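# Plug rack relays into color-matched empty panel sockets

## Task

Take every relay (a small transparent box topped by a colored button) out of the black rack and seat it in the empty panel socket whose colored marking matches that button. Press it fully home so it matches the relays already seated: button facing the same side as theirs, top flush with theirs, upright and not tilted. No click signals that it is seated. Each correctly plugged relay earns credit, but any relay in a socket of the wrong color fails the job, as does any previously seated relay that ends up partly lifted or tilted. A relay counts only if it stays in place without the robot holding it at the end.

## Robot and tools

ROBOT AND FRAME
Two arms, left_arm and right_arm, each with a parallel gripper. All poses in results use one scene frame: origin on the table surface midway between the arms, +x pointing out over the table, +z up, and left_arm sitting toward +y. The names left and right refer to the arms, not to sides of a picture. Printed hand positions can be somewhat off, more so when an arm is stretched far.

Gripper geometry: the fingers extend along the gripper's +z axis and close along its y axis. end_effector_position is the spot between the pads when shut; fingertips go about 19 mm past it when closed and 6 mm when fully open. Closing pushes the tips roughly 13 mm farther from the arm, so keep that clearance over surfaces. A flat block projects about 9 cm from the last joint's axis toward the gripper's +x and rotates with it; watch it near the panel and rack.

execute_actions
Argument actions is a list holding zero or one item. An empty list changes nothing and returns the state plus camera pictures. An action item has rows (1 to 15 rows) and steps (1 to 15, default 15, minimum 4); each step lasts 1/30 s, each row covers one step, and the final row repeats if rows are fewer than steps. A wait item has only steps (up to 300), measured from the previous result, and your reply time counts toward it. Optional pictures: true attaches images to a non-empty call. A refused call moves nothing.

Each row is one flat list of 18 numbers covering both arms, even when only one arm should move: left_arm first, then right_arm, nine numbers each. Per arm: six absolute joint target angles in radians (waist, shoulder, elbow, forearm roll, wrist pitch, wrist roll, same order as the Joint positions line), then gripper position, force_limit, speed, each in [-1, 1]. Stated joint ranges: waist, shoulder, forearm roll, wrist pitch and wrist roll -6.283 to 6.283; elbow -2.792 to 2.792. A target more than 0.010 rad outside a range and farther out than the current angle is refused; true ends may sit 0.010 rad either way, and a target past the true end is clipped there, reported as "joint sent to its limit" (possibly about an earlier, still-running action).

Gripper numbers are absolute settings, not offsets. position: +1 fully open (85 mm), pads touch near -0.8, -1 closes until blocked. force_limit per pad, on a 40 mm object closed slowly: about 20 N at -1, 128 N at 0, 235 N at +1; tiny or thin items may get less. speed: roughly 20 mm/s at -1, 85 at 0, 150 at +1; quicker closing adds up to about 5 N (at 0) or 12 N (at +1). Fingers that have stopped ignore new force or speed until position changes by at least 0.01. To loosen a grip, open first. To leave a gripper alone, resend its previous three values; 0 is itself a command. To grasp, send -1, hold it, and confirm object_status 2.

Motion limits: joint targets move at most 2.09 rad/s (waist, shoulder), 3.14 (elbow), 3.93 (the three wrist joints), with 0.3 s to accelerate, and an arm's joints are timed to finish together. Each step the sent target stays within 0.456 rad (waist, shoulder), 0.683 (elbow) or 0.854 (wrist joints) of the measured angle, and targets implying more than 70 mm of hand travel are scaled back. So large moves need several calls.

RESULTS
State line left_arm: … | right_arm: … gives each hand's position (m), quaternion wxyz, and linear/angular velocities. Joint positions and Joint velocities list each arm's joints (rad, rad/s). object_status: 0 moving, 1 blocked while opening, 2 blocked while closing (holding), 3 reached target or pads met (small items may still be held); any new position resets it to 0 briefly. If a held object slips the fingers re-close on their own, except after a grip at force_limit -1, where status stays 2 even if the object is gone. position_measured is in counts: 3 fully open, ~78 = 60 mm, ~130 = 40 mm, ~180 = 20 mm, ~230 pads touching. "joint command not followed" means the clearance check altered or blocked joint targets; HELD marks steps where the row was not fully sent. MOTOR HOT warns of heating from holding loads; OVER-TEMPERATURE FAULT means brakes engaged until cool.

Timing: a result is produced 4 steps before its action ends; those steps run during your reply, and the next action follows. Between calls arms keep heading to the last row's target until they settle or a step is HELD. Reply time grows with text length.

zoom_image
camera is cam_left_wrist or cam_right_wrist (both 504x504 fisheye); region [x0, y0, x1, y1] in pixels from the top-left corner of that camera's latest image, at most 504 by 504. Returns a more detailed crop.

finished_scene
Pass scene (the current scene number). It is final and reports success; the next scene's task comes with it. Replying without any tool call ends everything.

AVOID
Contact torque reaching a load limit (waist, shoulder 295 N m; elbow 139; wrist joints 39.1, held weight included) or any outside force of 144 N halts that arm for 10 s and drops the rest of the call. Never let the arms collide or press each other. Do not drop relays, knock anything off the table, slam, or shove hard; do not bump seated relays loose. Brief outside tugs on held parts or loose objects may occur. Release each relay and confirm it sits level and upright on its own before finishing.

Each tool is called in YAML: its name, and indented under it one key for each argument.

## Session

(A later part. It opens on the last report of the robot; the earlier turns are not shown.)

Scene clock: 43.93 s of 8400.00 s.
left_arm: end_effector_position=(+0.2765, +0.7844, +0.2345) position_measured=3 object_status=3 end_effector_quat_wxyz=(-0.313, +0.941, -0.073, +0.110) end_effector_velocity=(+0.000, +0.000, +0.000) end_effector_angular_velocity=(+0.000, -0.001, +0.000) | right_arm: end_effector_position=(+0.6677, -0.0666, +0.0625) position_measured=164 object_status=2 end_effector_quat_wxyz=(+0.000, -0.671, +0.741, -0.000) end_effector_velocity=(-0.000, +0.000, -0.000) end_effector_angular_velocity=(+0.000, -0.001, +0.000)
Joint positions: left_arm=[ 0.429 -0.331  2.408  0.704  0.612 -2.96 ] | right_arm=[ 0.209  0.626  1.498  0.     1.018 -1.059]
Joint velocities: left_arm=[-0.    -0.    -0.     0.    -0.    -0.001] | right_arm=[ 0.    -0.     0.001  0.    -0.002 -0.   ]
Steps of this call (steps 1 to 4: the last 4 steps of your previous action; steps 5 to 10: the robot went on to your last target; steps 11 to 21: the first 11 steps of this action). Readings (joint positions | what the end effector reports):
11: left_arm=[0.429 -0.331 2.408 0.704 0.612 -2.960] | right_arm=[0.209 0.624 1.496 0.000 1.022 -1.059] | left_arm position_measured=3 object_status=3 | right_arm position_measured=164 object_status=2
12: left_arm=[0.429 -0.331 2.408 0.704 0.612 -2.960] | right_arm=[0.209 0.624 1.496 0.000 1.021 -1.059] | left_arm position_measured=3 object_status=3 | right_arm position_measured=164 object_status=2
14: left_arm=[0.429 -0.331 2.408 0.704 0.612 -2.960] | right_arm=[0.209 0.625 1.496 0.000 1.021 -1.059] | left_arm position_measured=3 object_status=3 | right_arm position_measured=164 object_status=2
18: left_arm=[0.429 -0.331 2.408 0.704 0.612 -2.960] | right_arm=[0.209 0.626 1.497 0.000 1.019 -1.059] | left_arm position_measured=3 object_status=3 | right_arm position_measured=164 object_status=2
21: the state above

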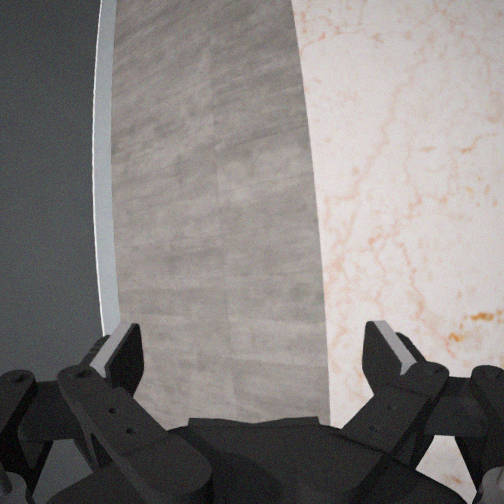

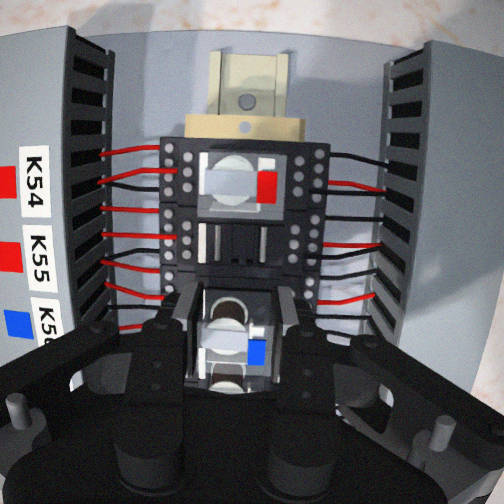

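execute_actions:
  actions:
    - {"rows":[[0.429,-0.331,2.408,0.704,0.612,-2.96,1,0,0,0.2089,0.6262,1.4978,0,1.0177,-1.0589,0.1,-0.5,1],[0.429,-0.331,2.408,0.704,0.612,-2.96,1,0,0,0.2089,0.6262,1.4978,0,1.0177,-1.0589,0.1,-0.5,1],[0.429,-0.331,2.408,0.704,0.612,-2.96,1,0,0,0.2089,0.6262,1.4978,0,1.0177,-1.0589,0.1,-0.5,1],[0.429,-0.331,2.408,0.704,0.612,-2.96,1,0,0,0.2089,0.6262,1.4978,0,1.0177,-1.0589,0.1,-0.5,1],[0.429,-0.331,2.408,0.704,0.612,-2.96,1,0,0,0.2089,0.6262,1.4978,0,1.0177,-1.0589,0.1,-0.5,1],[0.429,-0.331,2.408,0.704,0.612,-2.96,1,0,0,0.2089,0.6262,1.4978,0,1.0177,-1.0589,0.1,-0.5,1],[0.429,-0.331,2.408,0.704,0.612,-2.96,1,0,0,0.2089,0.6262,1.4978,0,1.0177,-1.0589,0.1,-0.5,1],[0.429,-0.331,2.408,0.704,0.612,-2.96,1,0,0,0.2089,0.6262,1.4978,0,1.0177,-1.0589,0.1,-0.5,1],[0.429,-0.331,2.408,0.704,0.612,-2.96,1,0,0,0.2089,0.5843,1.4611,0,1.0962,-1.0589,0.1,-0.5,1]],"steps":15}

execute_actions:
  actions:
    - {"steps":10}
  pictures: true

zoom_image:
  camera: "cam_right_wrist"
  region: [160,120,340,400]

Scene clock: 44.67 s of 8400.00 s.
left_arm: end_effector_position=(+0.2765, +0.7844, +0.2345) position_measured=3 object_status=3 end_effector_quat_wxyz=(-0.313, +0.941, -0.073, +0.110) end_effector_velocity=(-0.000, +0.000, -0.000) end_effector_angular_velocity=(-0.000, +0.001, +0.001) | right_arm: end_effector_position=(+0.6677, -0.0668, +0.0789) position_measured=117 object_status=0 end_effector_quat_wxyz=(-0.001, -0.671, +0.741, +0.000) end_effector_velocity=(+0.015, +0.007, +0.545) end_effector_angular_velocity=(+0.004, -0.009, +0.001)
Joint positions: left_arm=[ 0.429 -0.331  2.408  0.704  0.612 -2.96 ] | right_arm=[ 0.209  0.613  1.486 -0.     1.045 -1.059]
Joint velocities: left_arm=[ 0.001  0.     0.     0.     0.    -0.   ] | right_arm=[ 0.001 -0.426 -0.388 -0.001  0.804  0.   ]
Steps of this call (steps 1 to 4: the last 4 steps of your previous action; steps 5 to 11: the robot went on to your last target; steps 12 to 22: the first 11 steps of this action). Readings (joint positions | what the end effector reports):
12: left_arm=[0.429 -0.331 2.408 0.704 0.612 -2.960] | right_arm=[0.209 0.626 1.498 0.000 1.018 -1.059] | left_arm position_measured=3 object_status=3 | right_arm position_measured=164 object_status=0
13: left_arm=[0.429 -0.331 2.408 0.704 0.612 -2.960] | right_arm=[0.209 0.627 1.498 -0.000 1.017 -1.059] | left_arm position_measured=3 object_status=3 | right_arm position_measured=164 object_status=0
15: left_arm=[0.429 -0.331 2.408 0.704 0.612 -2.960] | right_arm=[0.209 0.628 1.499 -0.000 1.017 -1.059] | left_arm position_measured=3 object_status=3 | right_arm position_measured=147 object_status=0
19: left_arm=[0.429 -0.331 2.408 0.704 0.612 -2.960] | right_arm=[0.209 0.627 1.498 -0.000 1.017 -1.059] | left_arm position_measured=3 object_status=3 | right_arm position_measured=119 object_status=0
22: the state above

Scene clock: 45.00 s of 8400.00 s.
left_arm: end_effector_position=(+0.2765, +0.7844, +0.2345) position_measured=3 object_status=3 end_effector_quat_wxyz=(-0.313, +0.941, -0.073, +0.110) end_effector_velocity=(-0.001, +0.001, +0.000) end_effector_angular_velocity=(+0.000, -0.000, +0.003) | right_arm: end_effector_position=(+0.6679, -0.0666, +0.1151) position_measured=117 object_status=3 end_effector_quat_wxyz=(+0.000, -0.671, +0.741, -0.000) end_effector_velocity=(+0.001, -0.000, -0.001) end_effector_angular_velocity=(-0.000, +0.001, -0.001)
Joint positions: left_arm=[ 0.429 -0.331  2.408  0.704  0.612 -2.96 ] | right_arm=[ 0.209  0.584  1.461  0.     1.096 -1.059]
Joint velocities: left_arm=[ 0.003 -0.    -0.     0.    -0.     0.   ] | right_arm=[-0.     0.002 -0.001  0.     0.     0.   ]
Kept back: nothing.
Steps of this call (steps 1 to 4: the last 4 steps of your previous action; steps 5 to 10: the robot went on to your last target). Readings (joint positions | what the end effector reports):
1: left_arm=[0.429 -0.331 2.408 0.704 0.612 -2.960] | right_arm=[0.209 0.598 1.472 0.000 1.073 -1.059] | left_arm position_measured=3 object_status=3 | right_arm position_measured=117 object_status=0
2: left_arm=[0.429 -0.331 2.408 0.704 0.612 -2.960] | right_arm=[0.209 0.587 1.462 0.001 1.090 -1.059] | left_arm position_measured=3 object_status=3 | right_arm position_measured=117 object_status=0
4: left_arm=[0.429 -0.331 2.408 0.704 0.612 -2.960] | right_arm=[0.209 0.584 1.461 0.000 1.096 -1.059] | left_arm position_measured=3 object_status=3 | right_arm position_measured=117 object_status=0
8: left_arm=[0.429 -0.331 2.408 0.704 0.612 -2.960] | right_arm=[0.209 0.584 1.461 0.000 1.096 -1.059] | left_arm position_measured=3 object_status=3 | right_arm position_measured=117 object_status=3
10: the state above

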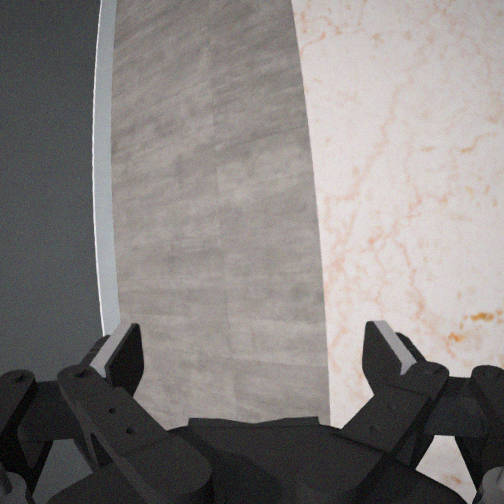

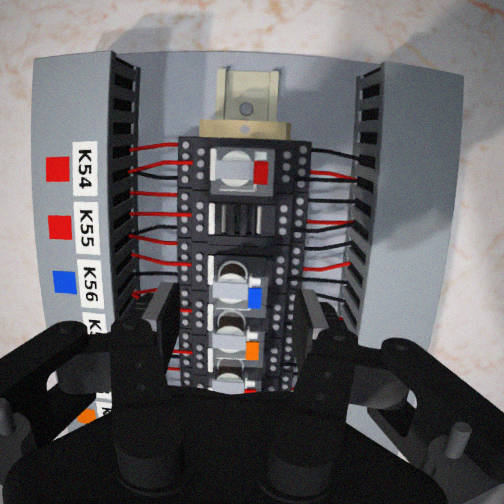

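Region (160, 120, 340, 400) of cam_right_wrist's 504x504 image, scaled by 1.800, with more detail than that image has; it fills the left 324 columns of this view, and the rest is white.

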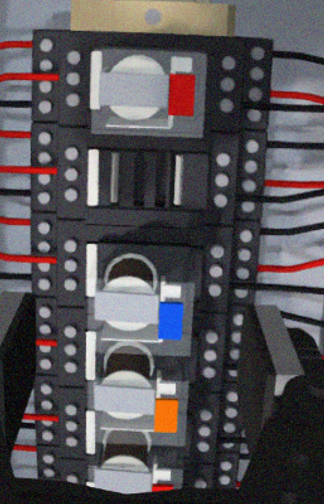

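execute_actions:
  actions:
    - {"rows":[[0.429,-0.331,2.408,0.704,0.612,-2.96,1,0,0,0.2089,0.5417,1.4037,0,1.1962,-1.0589,0.2,-0.5,1],[0.429,-0.331,2.408,0.704,0.612,-2.96,1,0,0,0.2089,0.5417,1.4037,0,1.1962,-1.0589,0.2,-0.5,1],[0.429,-0.331,2.408,0.704,0.612,-2.96,1,0,0,0.2089,0.5417,1.4037,0,1.1962,-1.0589,0.2,-0.5,1],[0.429,-0.331,2.408,0.704,0.612,-2.96,1,0,0,0.2089,0.5417,1.4037,0,1.1962,-1.0589,0.2,-0.5,1],[0.429,-0.331,2.408,0.704,0.612,-2.96,1,0,0,-0.0946,0.4861,1.5919,0,1.0636,-4.604,0.2,-0.5,1]],"steps":15}

execute_actions:
  actions:
    - {"steps":42}
  pictures: true

Scene clock: 45.87 s of 8400.00 s.
left_arm: end_effector_position=(+0.2765, +0.7844, +0.2345) position_measured=3 object_status=3 end_effector_quat_wxyz=(-0.313, +0.941, -0.073, +0.110) end_effector_velocity=(-0.000, -0.000, -0.000) end_effector_angular_velocity=(+0.000, +0.001, -0.001) | right_arm: end_effector_position=(+0.6806, -0.1320, +0.1662) position_measured=104 object_status=0 end_effector_quat_wxyz=(-0.002, -0.726, +0.687, +0.001) end_effector_velocity=(+0.064, -0.451, -0.087) end_effector_angular_velocity=(+0.013, -0.009, +1.265)
Joint positions: left_arm=[ 0.429 -0.331  2.408  0.704  0.612 -2.96 ] | right_arm=[ 0.13   0.529  1.451 -0.     1.167 -1.292]
Joint velocities: left_arm=[ 0.    -0.     0.001  0.    -0.     0.001] | right_arm=[-0.542 -0.107  0.342  0.    -0.248 -1.808]
Steps of this call (steps 1 to 15: the robot went on to your last target; steps 16 to 26: the first 11 steps of this action). Readings (joint positions | what the end effector reports):
16: left_arm=[0.429 -0.331 2.408 0.704 0.612 -2.960] | right_arm=[0.209 0.584 1.461 -0.000 1.096 -1.059] | left_arm position_measured=3 object_status=3 | right_arm position_measured=117 object_status=0
17: left_arm=[0.429 -0.331 2.408 0.704 0.612 -2.960] | right_arm=[0.209 0.582 1.457 -0.000 1.104 -1.059] | left_arm position_measured=3 object_status=3 | right_arm position_measured=116 object_status=0
19: left_arm=[0.429 -0.331 2.408 0.704 0.612 -2.960] | right_arm=[0.209 0.560 1.427 -0.000 1.156 -1.059] | left_arm position_measured=3 object_status=3 | right_arm position_measured=107 object_status=0
23: left_arm=[0.429 -0.331 2.408 0.704 0.612 -2.960] | right_arm=[0.187 0.539 1.416 0.000 1.192 -1.122] | left_arm position_measured=3 object_status=3 | right_arm position_measured=104 object_status=0
26: the state above

Scene clock: 47.27 s of 8400.00 s.
left_arm: end_effector_position=(+0.2765, +0.7844, +0.2345) position_measured=3 object_status=3 end_effector_quat_wxyz=(-0.313, +0.941, -0.073, +0.110) end_effector_velocity=(-0.000, +0.000, -0.000) end_effector_angular_velocity=(+0.000, -0.000, +0.000) | right_arm: end_effector_position=(+0.6829, -0.3157, +0.1300) position_measured=104 object_status=3 end_effector_quat_wxyz=(-0.000, +0.707, +0.707, -0.000) end_effector_velocity=(+0.000, -0.000, -0.001) end_effector_angular_velocity=(-0.000, +0.001, +0.001)
Joint positions: left_arm=[ 0.429 -0.331  2.408  0.704  0.612 -2.96 ] | right_arm=[-0.095  0.486  1.592 -0.     1.064 -4.604]
Joint velocities: left_arm=[ 0.001  0.     0.     0.    -0.001  0.   ] | right_arm=[ 0.     0.001 -0.    -0.    -0.    -0.   ]
Kept back: nothing.
Steps of this call (steps 1 to 4: the last 4 steps of your previous action; steps 5 to 42: the robot went on to your last target). Readings (joint positions | what the end effector reports):
1: left_arm=[0.429 -0.331 2.408 0.704 0.612 -2.960] | right_arm=[0.112 0.526 1.462 -0.000 1.158 -1.355] | left_arm position_measured=3 object_status=3 | right_arm position_measured=104 object_status=0
2: left_arm=[0.429 -0.331 2.408 0.704 0.612 -2.960] | right_arm=[0.094 0.522 1.473 -0.000 1.150 -1.422] | left_arm position_measured=3 object_status=3 | right_arm position_measured=104 object_status=0
4: left_arm=[0.429 -0.331 2.408 0.704 0.612 -2.960] | right_arm=[0.060 0.516 1.495 -0.000 1.135 -1.568] | left_arm position_measured=3 object_status=3 | right_arm position_measured=104 object_status=3
8: left_arm=[0.429 -0.331 2.408 0.704 0.612 -2.960] | right_arm=[-0.002 0.504 1.534 -0.000 1.106 -1.923] | left_arm position_measured=3 object_status=3 | right_arm position_measured=104 object_status=3
42: the state above

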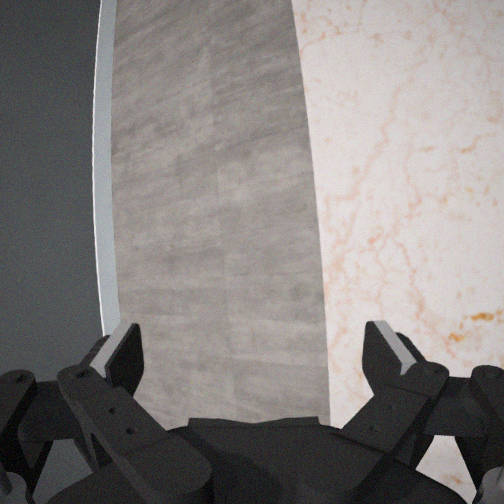

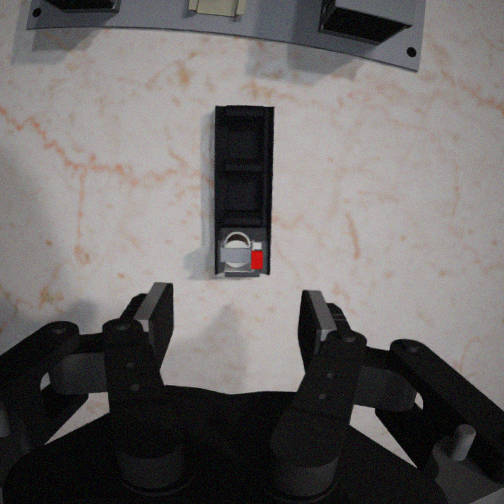

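execute_actions:
  actions:
    - {"rows":[[0.429,-0.331,2.408,0.704,0.612,-2.96,1,0,0,-0.0956,0.5615,1.6499,0,0.9302,-4.605,0.2,-0.5,1],[0.429,-0.331,2.408,0.704,0.612,-2.96,1,0,0,-0.0956,0.5615,1.6499,0,0.9302,-4.605,0.2,-0.5,1],[0.429,-0.331,2.408,0.704,0.612,-2.96,1,0,0,-0.0956,0.5615,1.6499,0,0.9302,-4.605,0.2,-0.5,1],[0.429,-0.331,2.408,0.704,0.612,-2.96,1,0,0,-0.0956,0.5615,1.6499,0,0.9302,-4.605,0.2,-0.5,1],[0.429,-0.331,2.408,0.704,0.612,-2.96,1,0,0,-0.0956,0.5615,1.6499,0,0.9302,-4.605,0.2,-0.5,1],[0.429,-0.331,2.408,0.704,0.612,-2.96,1,0,0,-0.0956,0.5615,1.6499,0,0.9302,-4.605,0.2,-0.5,1],[0.429,-0.331,2.408,0.704,0.612,-2.96,1,0,0,-0.0956,0.5615,1.6499,0,0.9302,-4.605,-1,-0.5,0.3]],"steps":15}

execute_actions:
  actions:
    - {"steps":14}
  pictures: true

Scene clock: 47.90 s of 8400.00 s.
left_arm: end_effector_position=(+0.2765, +0.7844, +0.2345) position_measured=3 object_status=3 end_effector_quat_wxyz=(-0.313, +0.941, -0.073, +0.110) end_effector_velocity=(-0.000, -0.000, -0.001) end_effector_angular_velocity=(-0.001, +0.001, +0.001) | right_arm: end_effector_position=(+0.6831, -0.3165, +0.0440) position_measured=124 object_status=0 end_effector_quat_wxyz=(+0.000, +0.707, +0.707, -0.000) end_effector_velocity=(+0.001, -0.001, +0.002) end_effector_angular_velocity=(+0.000, -0.003, -0.001)
Joint positions: left_arm=[ 0.429 -0.331  2.408  0.704  0.612 -2.96 ] | right_arm=[-0.096  0.562  1.65  -0.     0.93  -4.605]
Joint velocities: left_arm=[-0.001  0.001  0.001 -0.     0.001 -0.002] | right_arm=[-0.001 -0.002 -0.    -0.    -0.    -0.   ]
Steps of this call (steps 1 to 8: the robot went on to your last target; steps 9 to 19: the first 11 steps of this action). Readings (joint positions | what the end effector reports):
9: left_arm=[0.429 -0.331 2.408 0.704 0.612 -2.960] | right_arm=[-0.095 0.486 1.592 0.000 1.063 -4.604] | left_arm position_measured=3 object_status=3 | right_arm position_measured=104 object_status=3
10: left_arm=[0.429 -0.331 2.408 0.704 0.612 -2.960] | right_arm=[-0.095 0.489 1.594 0.000 1.057 -4.604] | left_arm position_measured=3 object_status=3 | right_arm position_measured=104 object_status=3
12: left_arm=[0.429 -0.331 2.408 0.704 0.612 -2.960] | right_arm=[-0.095 0.518 1.617 0.000 1.005 -4.604] | left_arm position_measured=3 object_status=3 | right_arm position_measured=104 object_status=3
16: left_arm=[0.429 -0.331 2.408 0.704 0.612 -2.960] | right_arm=[-0.096 0.562 1.650 -0.000 0.931 -4.605] | left_arm position_measured=3 object_status=3 | right_arm position_measured=105 object_status=0
19: the state above

Scene clock: 48.37 s of 8400.00 s.
left_arm: end_effector_position=(+0.2765, +0.7844, +0.2345) position_measured=3 object_status=3 end_effector_quat_wxyz=(-0.313, +0.941, -0.073, +0.110) end_effector_velocity=(-0.000, +0.000, -0.000) end_effector_angular_velocity=(-0.000, +0.001, +0.000) | right_arm: end_effector_position=(+0.6830, -0.3165, +0.0440) position_measured=164 object_status=2 end_effector_quat_wxyz=(+0.000, +0.707, +0.707, +0.000) end_effector_velocity=(+0.000, +0.000, +0.000) end_effector_angular_velocity=(+0.000, -0.000, -0.000)
Joint positions: left_arm=[ 0.429 -0.331  2.408  0.704  0.612 -2.96 ] | right_arm=[-0.096  0.562  1.65  -0.     0.93  -4.605]
Joint velocities: left_arm=[ 0.     0.    -0.     0.     0.001  0.   ] | right_arm=[ 0. -0. -0.  0.  0. -0.]
Kept back: nothing.
Steps of this call (steps 1 to 4: the last 4 steps of your previous action; steps 5 to 14: the robot went on to your last target). Readings (joint positions | what the end effector reports):
1: left_arm=[0.429 -0.331 2.408 0.704 0.612 -2.960] | right_arm=[-0.096 0.562 1.650 -0.000 0.930 -4.605] | left_arm position_measured=3 object_status=3 | right_arm position_measured=132 object_status=0
2: left_arm=[0.429 -0.331 2.408 0.704 0.612 -2.960] | right_arm=[-0.096 0.562 1.650 -0.000 0.930 -4.605] | left_arm position_measured=3 object_status=3 | right_arm position_measured=141 object_status=0
4: left_arm=[0.429 -0.331 2.408 0.704 0.612 -2.960] | right_arm=[-0.096 0.562 1.650 -0.000 0.930 -4.605] | left_arm position_measured=3 object_status=3 | right_arm position_measured=160 object_status=0
8: left_arm=[0.429 -0.331 2.408 0.704 0.612 -2.960] | right_arm=[-0.096 0.562 1.650 -0.000 0.930 -4.605] | left_arm position_measured=3 object_status=3 | right_arm position_measured=164 object_status=0
14: the state above

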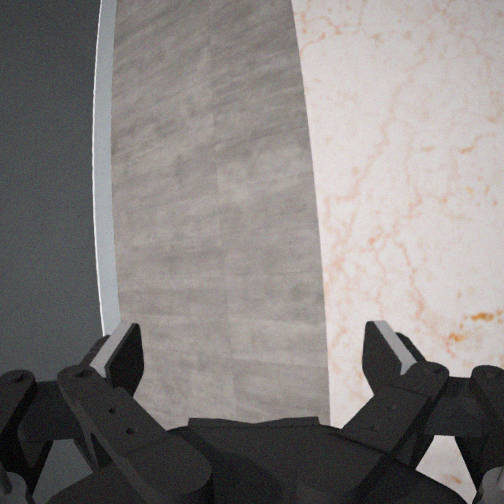

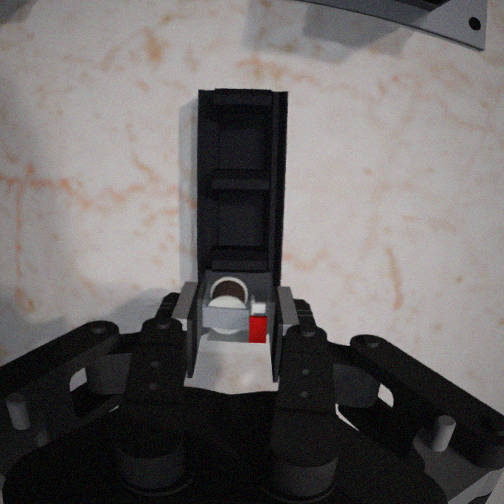

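zoom_image:
  camera: "cam_right_wrist"
  region: [160,120,340,400]

Region (160, 120, 340, 400) of cam_right_wrist's 504x504 image, scaled by 1.800, with more detail than that image has; it fills the left 324 columns of this view, and the rest is white.

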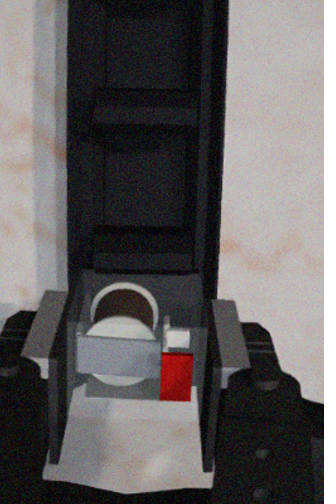

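execute_actions:
  actions:
    - {"rows":[[0.429,-0.331,2.408,0.704,0.612,-2.96,1,0,0,-0.0956,0.5615,1.6499,0,0.9302,-4.605,0,-0.5,1],[0.429,-0.331,2.408,0.704,0.612,-2.96,1,0,0,-0.0956,0.5615,1.6499,0,0.9302,-4.605,0,-0.5,1],[0.429,-0.331,2.408,0.704,0.612,-2.96,1,0,0,-0.0956,0.5615,1.6499,0,0.9302,-4.605,0,-0.5,1],[0.429,-0.331,2.408,0.704,0.612,-2.96,1,0,0,-0.0956,0.5615,1.6499,0,0.9302,-4.605,0,-0.5,1],[0.429,-0.331,2.408,0.704,0.612,-2.96,1,0,0,-0.1033,0.5604,1.652,0,0.9292,-4.6127,0,-0.5,1],[0.429,-0.331,2.408,0.704,0.612,-2.96,1,0,0,-0.1033,0.5604,1.652,0,0.9292,-4.6127,0,-0.5,1],[0.429,-0.331,2.408,0.704,0.612,-2.96,1,0,0,-0.1033,0.5604,1.652,0,0.9292,-4.6127,0,-0.5,1],[0.429,-0.331,2.408,0.704,0.612,-2.96,1,0,0,-0.1033,0.5604,1.652,0,0.9292,-4.6127,0,-0.5,1],[0.429,-0.331,2.408,0.704,0.612,-2.96,1,0,0,-0.1033,0.5604,1.652,0,0.9292,-4.6127,0,-0.5,1],[0.429,-0.331,2.408,0.704,0.612,-2.96,1,0,0,-0.1033,0.5604,1.652,0,0.9292,-4.6127,-1,-0.5,0.3]],"steps":15}

execute_actions:
  actions:
    - {"steps":14}
  pictures: true

zoom_image:
  camera: "cam_right_wrist"
  region: [160,120,340,400]

Scene clock: 49.63 s of 8400.00 s.
left_arm: end_effector_position=(+0.2765, +0.7844, +0.2345) position_measured=3 object_status=3 end_effector_quat_wxyz=(-0.313, +0.941, -0.073, +0.110) end_effector_velocity=(+0.000, -0.000, -0.000) end_effector_angular_velocity=(+0.000, +0.001, -0.002) | right_arm: end_effector_position=(+0.6830, -0.3224, +0.0439) position_measured=129 object_status=0 end_effector_quat_wxyz=(-0.000, +0.707, +0.707, -0.000) end_effector_velocity=(+0.000, -0.000, +0.000) end_effector_angular_velocity=(+0.000, -0.001, -0.000)
Joint positions: left_arm=[ 0.429 -0.331  2.408  0.704  0.612 -2.96 ] | right_arm=[-0.103  0.56   1.652  0.     0.929 -4.613]
Joint velocities: left_arm=[-0.002 -0.     0.     0.     0.001  0.001] | right_arm=[-0. -0.  0.  0. -0. -0.]
Steps of this call (steps 1 to 15: the robot went on to your last target; steps 16 to 27: nothing new was sent; steps 28 to 38: the first 11 steps of this action). Readings (joint positions | what the end effector reports):
28: left_arm=[0.429 -0.331 2.408 0.704 0.612 -2.960] | right_arm=[-0.096 0.562 1.650 0.000 0.930 -4.605] | left_arm position_measured=3 object_status=3 | right_arm position_measured=164 object_status=0
29: left_arm=[0.429 -0.331 2.408 0.704 0.612 -2.960] | right_arm=[-0.096 0.562 1.650 0.000 0.930 -4.605] | left_arm position_measured=3 object_status=3 | right_arm position_measured=164 object_status=0
31: left_arm=[0.429 -0.331 2.408 0.704 0.612 -2.960] | right_arm=[-0.096 0.562 1.650 0.000 0.930 -4.605] | left_arm position_measured=3 object_status=3 | right_arm position_measured=148 object_status=0
35: left_arm=[0.429 -0.331 2.408 0.704 0.612 -2.960] | right_arm=[-0.103 0.560 1.652 0.000 0.929 -4.613] | left_arm position_measured=3 object_status=3 | right_arm position_measured=130 object_status=0
38: the state above

Scene clock: 50.10 s of 8400.00 s.
left_arm: end_effector_position=(+0.2765, +0.7844, +0.2345) position_measured=3 object_status=3 end_effector_quat_wxyz=(-0.313, +0.941, -0.073, +0.110) end_effector_velocity=(+0.000, -0.001, -0.001) end_effector_angular_velocity=(-0.000, +0.001, -0.002) | right_arm: end_effector_position=(+0.6830, -0.3225, +0.0440) position_measured=164 object_status=2 end_effector_quat_wxyz=(+0.000, +0.707, +0.707, +0.000) end_effector_velocity=(+0.000, -0.001, -0.000) end_effector_angular_velocity=(-0.000, +0.000, -0.001)
Joint positions: left_arm=[ 0.429 -0.331  2.408  0.704  0.612 -2.96 ] | right_arm=[-0.103  0.56   1.652  0.     0.929 -4.613]
Joint velocities: left_arm=[-0.002  0.     0.001  0.    -0.     0.   ] | right_arm=[-0.001  0.     0.    -0.     0.    -0.   ]
Kept back: nothing.
Steps of this call (steps 1 to 4: the last 4 steps of your previous action; steps 5 to 14: the robot went on to your last target). Readings (joint positions | what the end effector reports):
1: left_arm=[0.429 -0.331 2.408 0.704 0.612 -2.960] | right_arm=[-0.103 0.560 1.652 0.000 0.929 -4.613] | left_arm position_measured=3 object_status=3 | right_arm position_measured=134 object_status=0
2: left_arm=[0.429 -0.331 2.408 0.704 0.612 -2.960] | right_arm=[-0.103 0.560 1.652 0.000 0.929 -4.613] | left_arm position_measured=3 object_status=3 | right_arm position_measured=141 object_status=0
4: left_arm=[0.429 -0.331 2.408 0.704 0.612 -2.960] | right_arm=[-0.103 0.560 1.652 0.000 0.929 -4.613] | left_arm position_measured=3 object_status=3 | right_arm position_measured=157 object_status=0
8: left_arm=[0.429 -0.331 2.408 0.704 0.612 -2.960] | right_arm=[-0.103 0.560 1.652 0.000 0.929 -4.613] | left_arm position_measured=3 object_status=3 | right_arm position_measured=164 object_status=0
14: the state above

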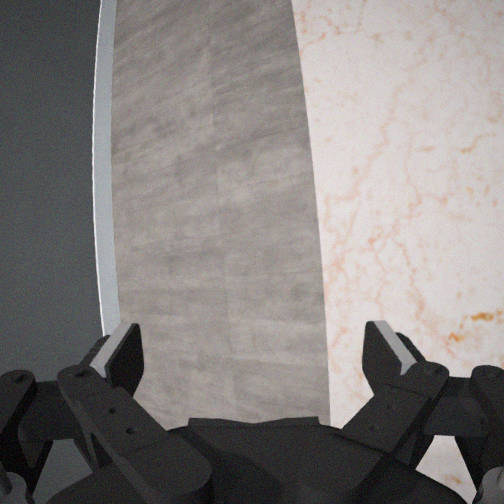

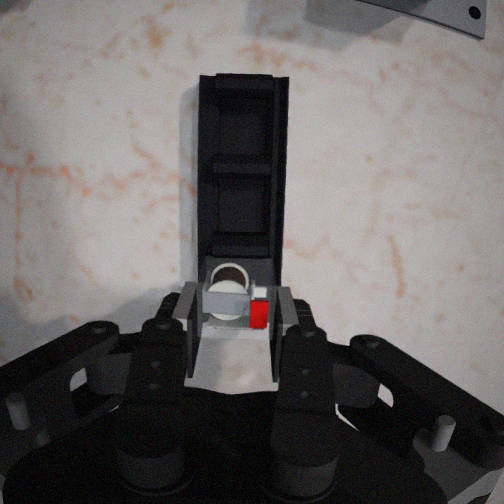

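Region (160, 120, 340, 400) of cam_right_wrist's 504x504 image, scaled by 1.800, with more detail than that image has; it fills the left 324 columns of this view, and the rest is white.

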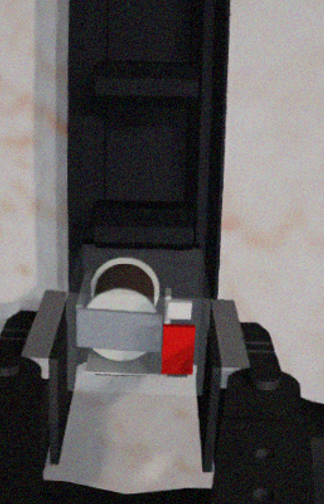

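execute_actions:
  actions:
    - {"rows":[[0.429,-0.331,2.408,0.704,0.612,-2.96,1,0,0,-0.1033,0.5604,1.652,0,0.9292,-4.6127,0,-0.5,1],[0.429,-0.331,2.408,0.704,0.612,-2.96,1,0,0,-0.1033,0.5604,1.652,0,0.9292,-4.6127,0,-0.5,1],[0.429,-0.331,2.408,0.704,0.612,-2.96,1,0,0,-0.1033,0.5604,1.652,0,0.9292,-4.6127,0,-0.5,1],[0.429,-0.331,2.408,0.704,0.612,-2.96,1,0,0,-0.1033,0.5604,1.652,0,0.9292,-4.6127,0,-0.5,1],[0.429,-0.331,2.408,0.704,0.612,-2.96,1,0,0,-0.093,0.5619,1.6492,0,0.9305,-4.6024,0,-0.5,1],[0.429,-0.331,2.408,0.704,0.612,-2.96,1,0,0,-0.093,0.5619,1.6492,0,0.9305,-4.6024,0,-0.5,1],[0.429,-0.331,2.408,0.704,0.612,-2.96,1,0,0,-0.093,0.5619,1.6492,0,0.9305,-4.6024,0,-0.5,1],[0.429,-0.331,2.408,0.704,0.612,-2.96,1,0,0,-0.093,0.5619,1.6492,0,0.9305,-4.6024,0,-0.5,1],[0.429,-0.331,2.408,0.704,0.612,-2.96,1,0,0,-0.093,0.5619,1.6492,0,0.9305,-4.6024,0,-0.5,1],[0.429,-0.331,2.408,0.704,0.612,-2.96,1,0,0,-0.093,0.5619,1.6492,0,0.9305,-4.6024,-1,-0.5,0.3]],"steps":15}

execute_actions:
  actions:
    - {"steps":14}
  pictures: true

zoom_image:
  camera: "cam_right_wrist"
  region: [160,120,340,400]

Scene clock: 51.23 s of 8400.00 s.
left_arm: end_effector_position=(+0.2765, +0.7844, +0.2345) position_measured=3 object_status=3 end_effector_quat_wxyz=(-0.313, +0.941, -0.073, +0.110) end_effector_velocity=(+0.000, -0.000, -0.000) end_effector_angular_velocity=(-0.001, -0.002, +0.001) | right_arm: end_effector_position=(+0.6831, -0.3144, +0.0441) position_measured=129 object_status=0 end_effector_quat_wxyz=(+0.000, +0.707, +0.707, +0.000) end_effector_velocity=(-0.000, +0.000, +0.001) end_effector_angular_velocity=(+0.000, +0.002, -0.002)
Joint positions: left_arm=[ 0.429 -0.331  2.408  0.704  0.612 -2.96 ] | right_arm=[-0.093  0.562  1.649 -0.     0.93  -4.603]
Joint velocities: left_arm=[-0.     0.     0.     0.    -0.001 -0.002] | right_arm=[ 0.    -0.001 -0.001  0.001  0.003  0.002]
Steps of this call (steps 1 to 15: the robot went on to your last target; steps 16 to 23: nothing new was sent; steps 24 to 34: the first 11 steps of this action). Readings (joint positions | what the end effector reports):
24: left_arm=[0.429 -0.331 2.408 0.704 0.612 -2.960] | right_arm=[-0.103 0.560 1.652 -0.000 0.929 -4.613] | left_arm position_measured=3 object_status=3 | right_arm position_measured=164 object_status=0
25: left_arm=[0.429 -0.331 2.408 0.704 0.612 -2.960] | right_arm=[-0.103 0.560 1.652 -0.000 0.929 -4.613] | left_arm position_measured=3 object_status=3 | right_arm position_measured=164 object_status=0
27: left_arm=[0.429 -0.331 2.408 0.704 0.612 -2.960] | right_arm=[-0.103 0.560 1.652 -0.000 0.929 -4.613] | left_arm position_measured=3 object_status=3 | right_arm position_measured=148 object_status=0
31: left_arm=[0.429 -0.331 2.408 0.704 0.612 -2.960] | right_arm=[-0.093 0.562 1.649 -0.000 0.930 -4.603] | left_arm position_measured=3 object_status=3 | right_arm position_measured=130 object_status=0
34: the state above

Scene clock: 51.70 s of 8400.00 s.
left_arm: end_effector_position=(+0.2765, +0.7844, +0.2345) position_measured=3 object_status=3 end_effector_quat_wxyz=(-0.313, +0.941, -0.073, +0.110) end_effector_velocity=(+0.000, -0.000, -0.000) end_effector_angular_velocity=(-0.000, -0.000, -0.000) | right_arm: end_effector_position=(+0.6831, -0.3144, +0.0441) position_measured=164 object_status=2 end_effector_quat_wxyz=(+0.000, +0.707, +0.707, +0.000) end_effector_velocity=(-0.000, +0.000, -0.000) end_effector_angular_velocity=(+0.000, +0.000, -0.000)
Joint positions: left_arm=[ 0.429 -0.331  2.408  0.704  0.612 -2.96 ] | right_arm=[-0.093  0.562  1.649 -0.     0.93  -4.602]
Joint velocities: left_arm=[-0.     0.     0.     0.    -0.001 -0.   ] | right_arm=[ 0.     0.    -0.     0.001  0.     0.   ]
Kept back: nothing.
Steps of this call (steps 1 to 4: the last 4 steps of your previous action; steps 5 to 14: the robot went on to your last target). Readings (joint positions | what the end effector reports):
1: left_arm=[0.429 -0.331 2.408 0.704 0.612 -2.960] | right_arm=[-0.093 0.562 1.649 -0.000 0.930 -4.603] | left_arm position_measured=3 object_status=3 | right_arm position_measured=134 object_status=0
2: left_arm=[0.429 -0.331 2.408 0.704 0.612 -2.960] | right_arm=[-0.093 0.562 1.649 -0.000 0.930 -4.603] | left_arm position_measured=3 object_status=3 | right_arm position_measured=141 object_status=0
4: left_arm=[0.429 -0.331 2.408 0.704 0.612 -2.960] | right_arm=[-0.093 0.562 1.649 -0.000 0.930 -4.602] | left_arm position_measured=3 object_status=3 | right_arm position_measured=157 object_status=0
8: left_arm=[0.429 -0.331 2.408 0.704 0.612 -2.960] | right_arm=[-0.093 0.562 1.649 -0.000 0.930 -4.602] | left_arm position_measured=3 object_status=3 | right_arm position_measured=164 object_status=0
14: the state above

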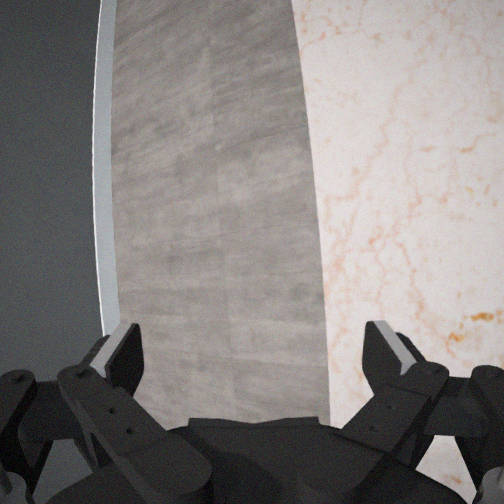

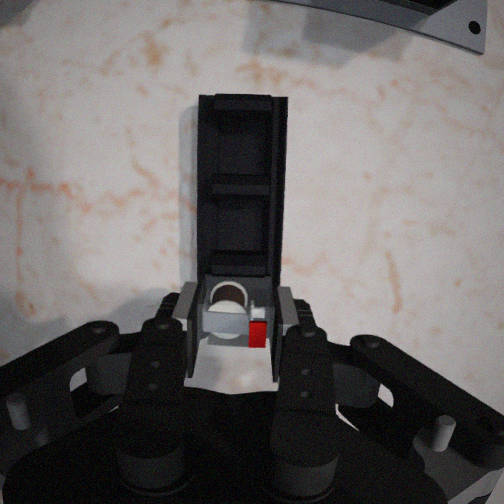

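Region (160, 120, 340, 400) of cam_right_wrist's 504x504 image, scaled by 1.800, with more detail than that image has; it fills the left 324 columns of this view, and the rest is white.

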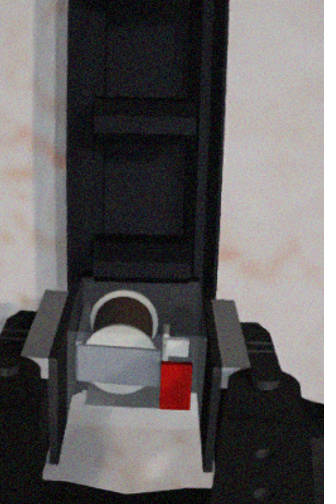

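execute_actions:
  actions:
    - {"rows":[[0.429,-0.331,2.408,0.704,0.612,-2.96,1,0,0,-0.093,0.463,1.567,0,1.1116,-4.6024,-1,-0.5,0.3],[0.429,-0.331,2.408,0.704,0.612,-2.96,1,0,0,-0.093,0.463,1.567,0,1.1116,-4.6024,-1,-0.5,0.3],[0.429,-0.331,2.408,0.704,0.612,-2.96,1,0,0,-0.093,0.463,1.567,0,1.1116,-4.6024,-1,-0.5,0.3],[0.429,-0.331,2.408,0.704,0.612,-2.96,1,0,0,-0.093,0.463,1.567,0,1.1116,-4.6024,-1,-0.5,0.3],[0.429,-0.331,2.408,0.704,0.612,-2.96,1,0,0,-0.093,0.463,1.567,0,1.1116,-4.6024,-1,-0.5,0.3],[0.429,-0.331,2.408,0.704,0.612,-2.96,1,0,0,-0.093,0.463,1.567,0,1.1116,-4.6024,-1,-0.5,0.3],[0.429,-0.331,2.408,0.704,0.612,-2.96,1,0,0,-0.093,0.463,1.567,0,1.1116,-4.6024,-1,-0.5,0.3],[0.429,-0.331,2.408,0.704,0.612,-2.96,1,0,0,-0.093,0.463,1.567,0,1.1116,-4.6024,-1,-0.5,0.3],[0.429,-0.331,2.408,0.704,0.612,-2.96,1,0,0,0.1877,0.5367,1.4506,0,1.1543,-1.0801,-1,-0.5,0.3]],"steps":15}

execute_actions:
  actions:
    - {"steps":34}

execute_actions:
  actions:
    - {"rows":[[0.429,-0.331,2.408,0.704,0.612,-2.96,1,0,0,0.1877,0.5685,1.4877,0,1.0854,-1.0801,-1,-0.5,0.3]],"steps":15}
  pictures: true

zoom_image:
  camera: "cam_right_wrist"
  region: [160,120,340,400]

Scene clock: 52.43 s of 8400.00 s.
left_arm: end_effector_position=(+0.2765, +0.7844, +0.2345) position_measured=3 object_status=3 end_effector_quat_wxyz=(-0.313, +0.941, -0.073, +0.110) end_effector_velocity=(+0.000, -0.001, -0.001) end_effector_angular_velocity=(-0.000, +0.001, -0.001) | right_arm: end_effector_position=(+0.6827, -0.3074, +0.1590) position_measured=164 object_status=2 end_effector_quat_wxyz=(-0.000, +0.714, +0.701, -0.001) end_effector_velocity=(+0.021, +0.213, -0.018) end_effector_angular_velocity=(-0.002, +0.011, -0.547)
Joint positions: left_arm=[ 0.429 -0.331  2.408  0.704  0.612 -2.96 ] | right_arm=[-0.084  0.467  1.564  0.     1.112 -4.574]
Joint velocities: left_arm=[-0.001 -0.     0.001  0.    -0.001  0.   ] | right_arm=[ 0.268  0.098 -0.118  0.     0.03   0.815]
Steps of this call (steps 1 to 11: the robot went on to your last target; steps 12 to 22: the first 11 steps of this action). Readings (joint positions | what the end effector reports):
12: left_arm=[0.429 -0.331 2.408 0.704 0.612 -2.960] | right_arm=[-0.093 0.562 1.649 -0.000 0.931 -4.602] | left_arm position_measured=3 object_status=3 | right_arm position_measured=164 object_status=2
13: left_arm=[0.429 -0.331 2.408 0.704 0.612 -2.960] | right_arm=[-0.093 0.559 1.647 -0.000 0.938 -4.602] | left_arm position_measured=3 object_status=3 | right_arm position_measured=164 object_status=2
15: left_arm=[0.429 -0.331 2.408 0.704 0.612 -2.960] | right_arm=[-0.093 0.531 1.622 -0.000 0.991 -4.602] | left_arm position_measured=3 object_status=3 | right_arm position_measured=164 object_status=2
19: left_arm=[0.429 -0.331 2.408 0.704 0.612 -2.960] | right_arm=[-0.093 0.467 1.570 0.000 1.103 -4.602] | left_arm position_measured=3 object_status=3 | right_arm position_measured=164 object_status=2
22: the state above

Scene clock: 53.57 s of 8400.00 s.
left_arm: end_effector_position=(+0.2765, +0.7844, +0.2345) position_measured=3 object_status=3 end_effector_quat_wxyz=(-0.313, +0.941, -0.073, +0.110) end_effector_velocity=(-0.000, +0.000, +0.000) end_effector_angular_velocity=(+0.000, -0.000, +0.001) | right_arm: end_effector_position=(+0.6654, -0.0870, +0.1600) position_measured=164 object_status=2 end_effector_quat_wxyz=(-0.000, -0.691, +0.723, +0.000) end_effector_velocity=(-0.001, +0.003, +0.001) end_effector_angular_velocity=(+0.000, -0.001, -1.142)
Joint positions: left_arm=[ 0.429 -0.331  2.408  0.704  0.612 -2.96 ] | right_arm=[ 0.188  0.537  1.451  0.     1.154 -1.134]
Joint velocities: left_arm=[ 0.001 -0.    -0.    -0.     0.    -0.   ] | right_arm=[ 0.004  0.    -0.002 -0.     0.001  1.146]
Kept back: nothing.
Steps of this call (steps 1 to 4: the last 4 steps of your previous action; steps 5 to 34: the robot went on to your last target). Readings (joint positions | what the end effector reports):
1: left_arm=[0.429 -0.331 2.408 0.704 0.612 -2.960] | right_arm=[-0.072 0.470 1.559 0.000 1.114 -4.539] | left_arm position_measured=3 object_status=3 | right_arm position_measured=164 object_status=2
2: left_arm=[0.429 -0.331 2.408 0.704 0.612 -2.960] | right_arm=[-0.056 0.475 1.552 0.000 1.116 -4.490] | left_arm position_measured=3 object_status=3 | right_arm position_measured=164 object_status=2
4: left_arm=[0.429 -0.331 2.408 0.704 0.612 -2.960] | right_arm=[-0.017 0.485 1.536 0.000 1.122 -4.359] | left_arm position_measured=3 object_status=3 | right_arm position_measured=164 object_status=2
8: left_arm=[0.429 -0.331 2.408 0.704 0.612 -2.960] | right_arm=[0.053 0.503 1.507 0.000 1.133 -4.057] | left_arm position_measured=3 object_status=3 | right_arm position_measured=164 object_status=2
34: the state above

Scene clock: 53.93 s of 8400.00 s.
left_arm: end_effector_position=(+0.2765, +0.7844, +0.2345) position_measured=3 object_status=3 end_effector_quat_wxyz=(-0.313, +0.941, -0.073, +0.110) end_effector_velocity=(+0.001, -0.001, -0.000) end_effector_angular_velocity=(-0.001, -0.001, -0.001) | right_arm: end_effector_position=(+0.6654, -0.0868, +0.1148) position_measured=164 object_status=2 end_effector_quat_wxyz=(-0.000, -0.671, +0.741, +0.000) end_effector_velocity=(-0.001, +0.000, -0.001) end_effector_angular_velocity=(+0.001, +0.001, -0.000)
Joint positions: left_arm=[ 0.429 -0.331  2.408  0.704  0.612 -2.96 ] | right_arm=[ 0.188  0.569  1.487 -0.     1.085 -1.08 ]
Joint velocities: left_arm=[-0.002  0.001  0.    -0.    -0.001 -0.002] | right_arm=[ 0.001 -0.001  0.003  0.001 -0.001  0.   ]
Steps of this call (steps 1 to 11: the first 11 steps of this action). Readings (joint positions | what the end effector reports):
1: left_arm=[0.429 -0.331 2.408 0.704 0.612 -2.960] | right_arm=[0.188 0.537 1.451 0.000 1.154 -1.103] | left_arm position_measured=3 object_status=3 | right_arm position_measured=164 object_status=2
2: left_arm=[0.429 -0.331 2.408 0.704 0.612 -2.960] | right_arm=[0.188 0.539 1.454 0.000 1.148 -1.086] | left_arm position_measured=3 object_status=3 | right_arm position_measured=164 object_status=2
4: left_arm=[0.429 -0.331 2.408 0.704 0.612 -2.960] | right_arm=[0.188 0.560 1.479 -0.000 1.103 -1.081] | left_arm position_measured=3 object_status=3 | right_arm position_measured=164 object_status=2
8: left_arm=[0.429 -0.331 2.408 0.704 0.612 -2.960] | right_arm=[0.188 0.569 1.487 -0.000 1.086 -1.080] | left_arm position_measured=3 object_status=3 | right_arm position_measured=164 object_status=2
11: the state above

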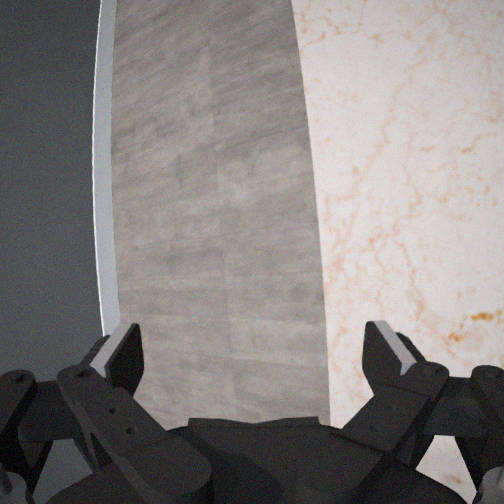

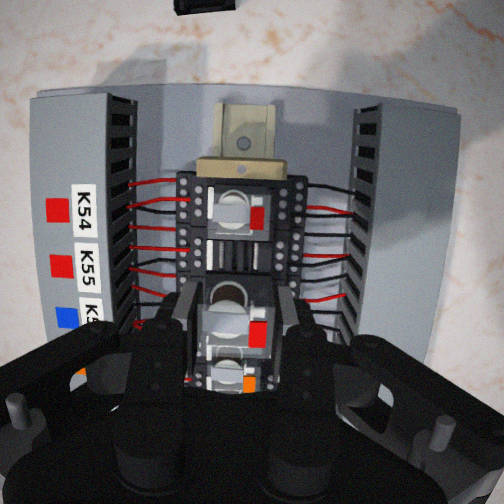

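Region (160, 120, 340, 400) of cam_right_wrist's 504x504 image, scaled by 1.800, with more detail than that image has; it fills the left 324 columns of this view, and the rest is white.

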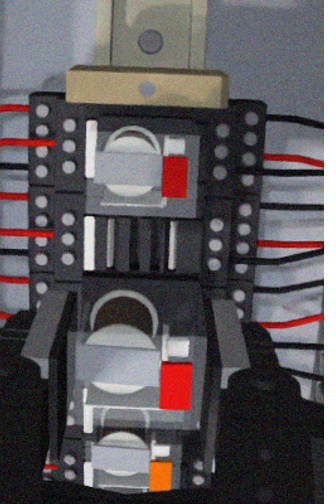

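execute_actions:
  actions:
    - {"rows":[[0.429,-0.331,2.408,0.704,0.612,-2.96,1,0,0,0.1854,0.5678,1.4888,0,1.085,-1.0824,-1,-0.5,0.3],[0.429,-0.331,2.408,0.704,0.612,-2.96,1,0,0,0.1854,0.5678,1.4888,0,1.085,-1.0824,-1,-0.5,0.3],[0.429,-0.331,2.408,0.704,0.612,-2.96,1,0,0,0.1854,0.5678,1.4888,0,1.085,-1.0824,-1,-0.5,0.3],[0.429,-0.331,2.408,0.704,0.612,-2.96,1,0,0,0.1854,0.5881,1.5057,0,1.0478,-1.0824,-1,-0.5,0.3]],"steps":14}
  pictures: true

zoom_image:
  camera: "cam_right_wrist"
  region: [160,120,340,400]

Scene clock: 54.70 s of 8400.00 s.
left_arm: end_effector_position=(+0.2765, +0.7844, +0.2345) position_measured=3 object_status=3 end_effector_quat_wxyz=(-0.313, +0.941, -0.073, +0.110) end_effector_velocity=(-0.000, +0.001, +0.000) end_effector_angular_velocity=(+0.000, -0.002, +0.002) | right_arm: end_effector_position=(+0.6662, -0.0886, +0.0899) position_measured=164 object_status=2 end_effector_quat_wxyz=(-0.000, -0.671, +0.741, -0.000) end_effector_velocity=(+0.001, -0.001, +0.000) end_effector_angular_velocity=(+0.000, -0.000, -0.001)
Joint positions: left_arm=[ 0.429 -0.331  2.408  0.704  0.612 -2.96 ] | right_arm=[ 0.185  0.588  1.506 -0.     1.048 -1.082]
Joint velocities: left_arm=[ 0.002  0.    -0.    -0.    -0.001 -0.001] | right_arm=[-0.002 -0.    -0.    -0.     0.    -0.001]
Steps of this call (steps 1 to 4: the last 4 steps of your previous action; steps 5 to 13: the robot went on to your last target; steps 14 to 23: the first 10 steps of this action). Readings (joint positions | what the end effector reports):
14: left_arm=[0.429 -0.331 2.408 0.704 0.612 -2.960] | right_arm=[0.188 0.568 1.488 0.000 1.085 -1.080] | left_arm position_measured=3 object_status=3 | right_arm position_measured=164 object_status=2
15: left_arm=[0.429 -0.331 2.408 0.704 0.612 -2.960] | right_arm=[0.186 0.568 1.488 0.000 1.085 -1.081] | left_arm position_measured=3 object_status=3 | right_arm position_measured=164 object_status=2
17: left_arm=[0.429 -0.331 2.408 0.704 0.612 -2.960] | right_arm=[0.185 0.568 1.489 0.000 1.085 -1.082] | left_arm position_measured=3 object_status=3 | right_arm position_measured=164 object_status=2
21: left_arm=[0.429 -0.331 2.408 0.704 0.612 -2.960] | right_arm=[0.185 0.588 1.506 -0.000 1.048 -1.082] | left_arm position_measured=3 object_status=3 | right_arm position_measured=164 object_status=2
23: the state above

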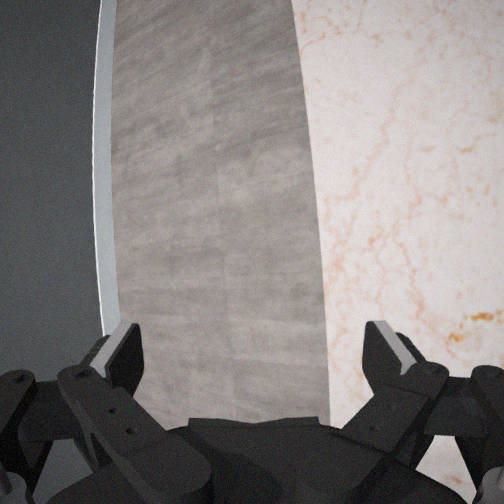

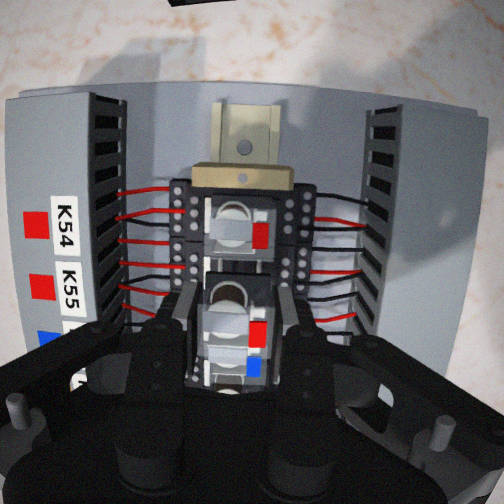

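Region (160, 120, 340, 400) of cam_right_wrist's 504x504 image, scaled by 1.800, with more detail than that image has; it fills the left 324 columns of this view, and the rest is white.

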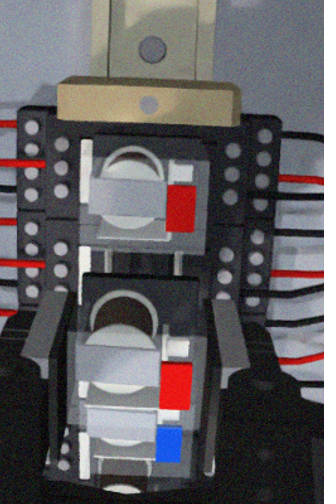

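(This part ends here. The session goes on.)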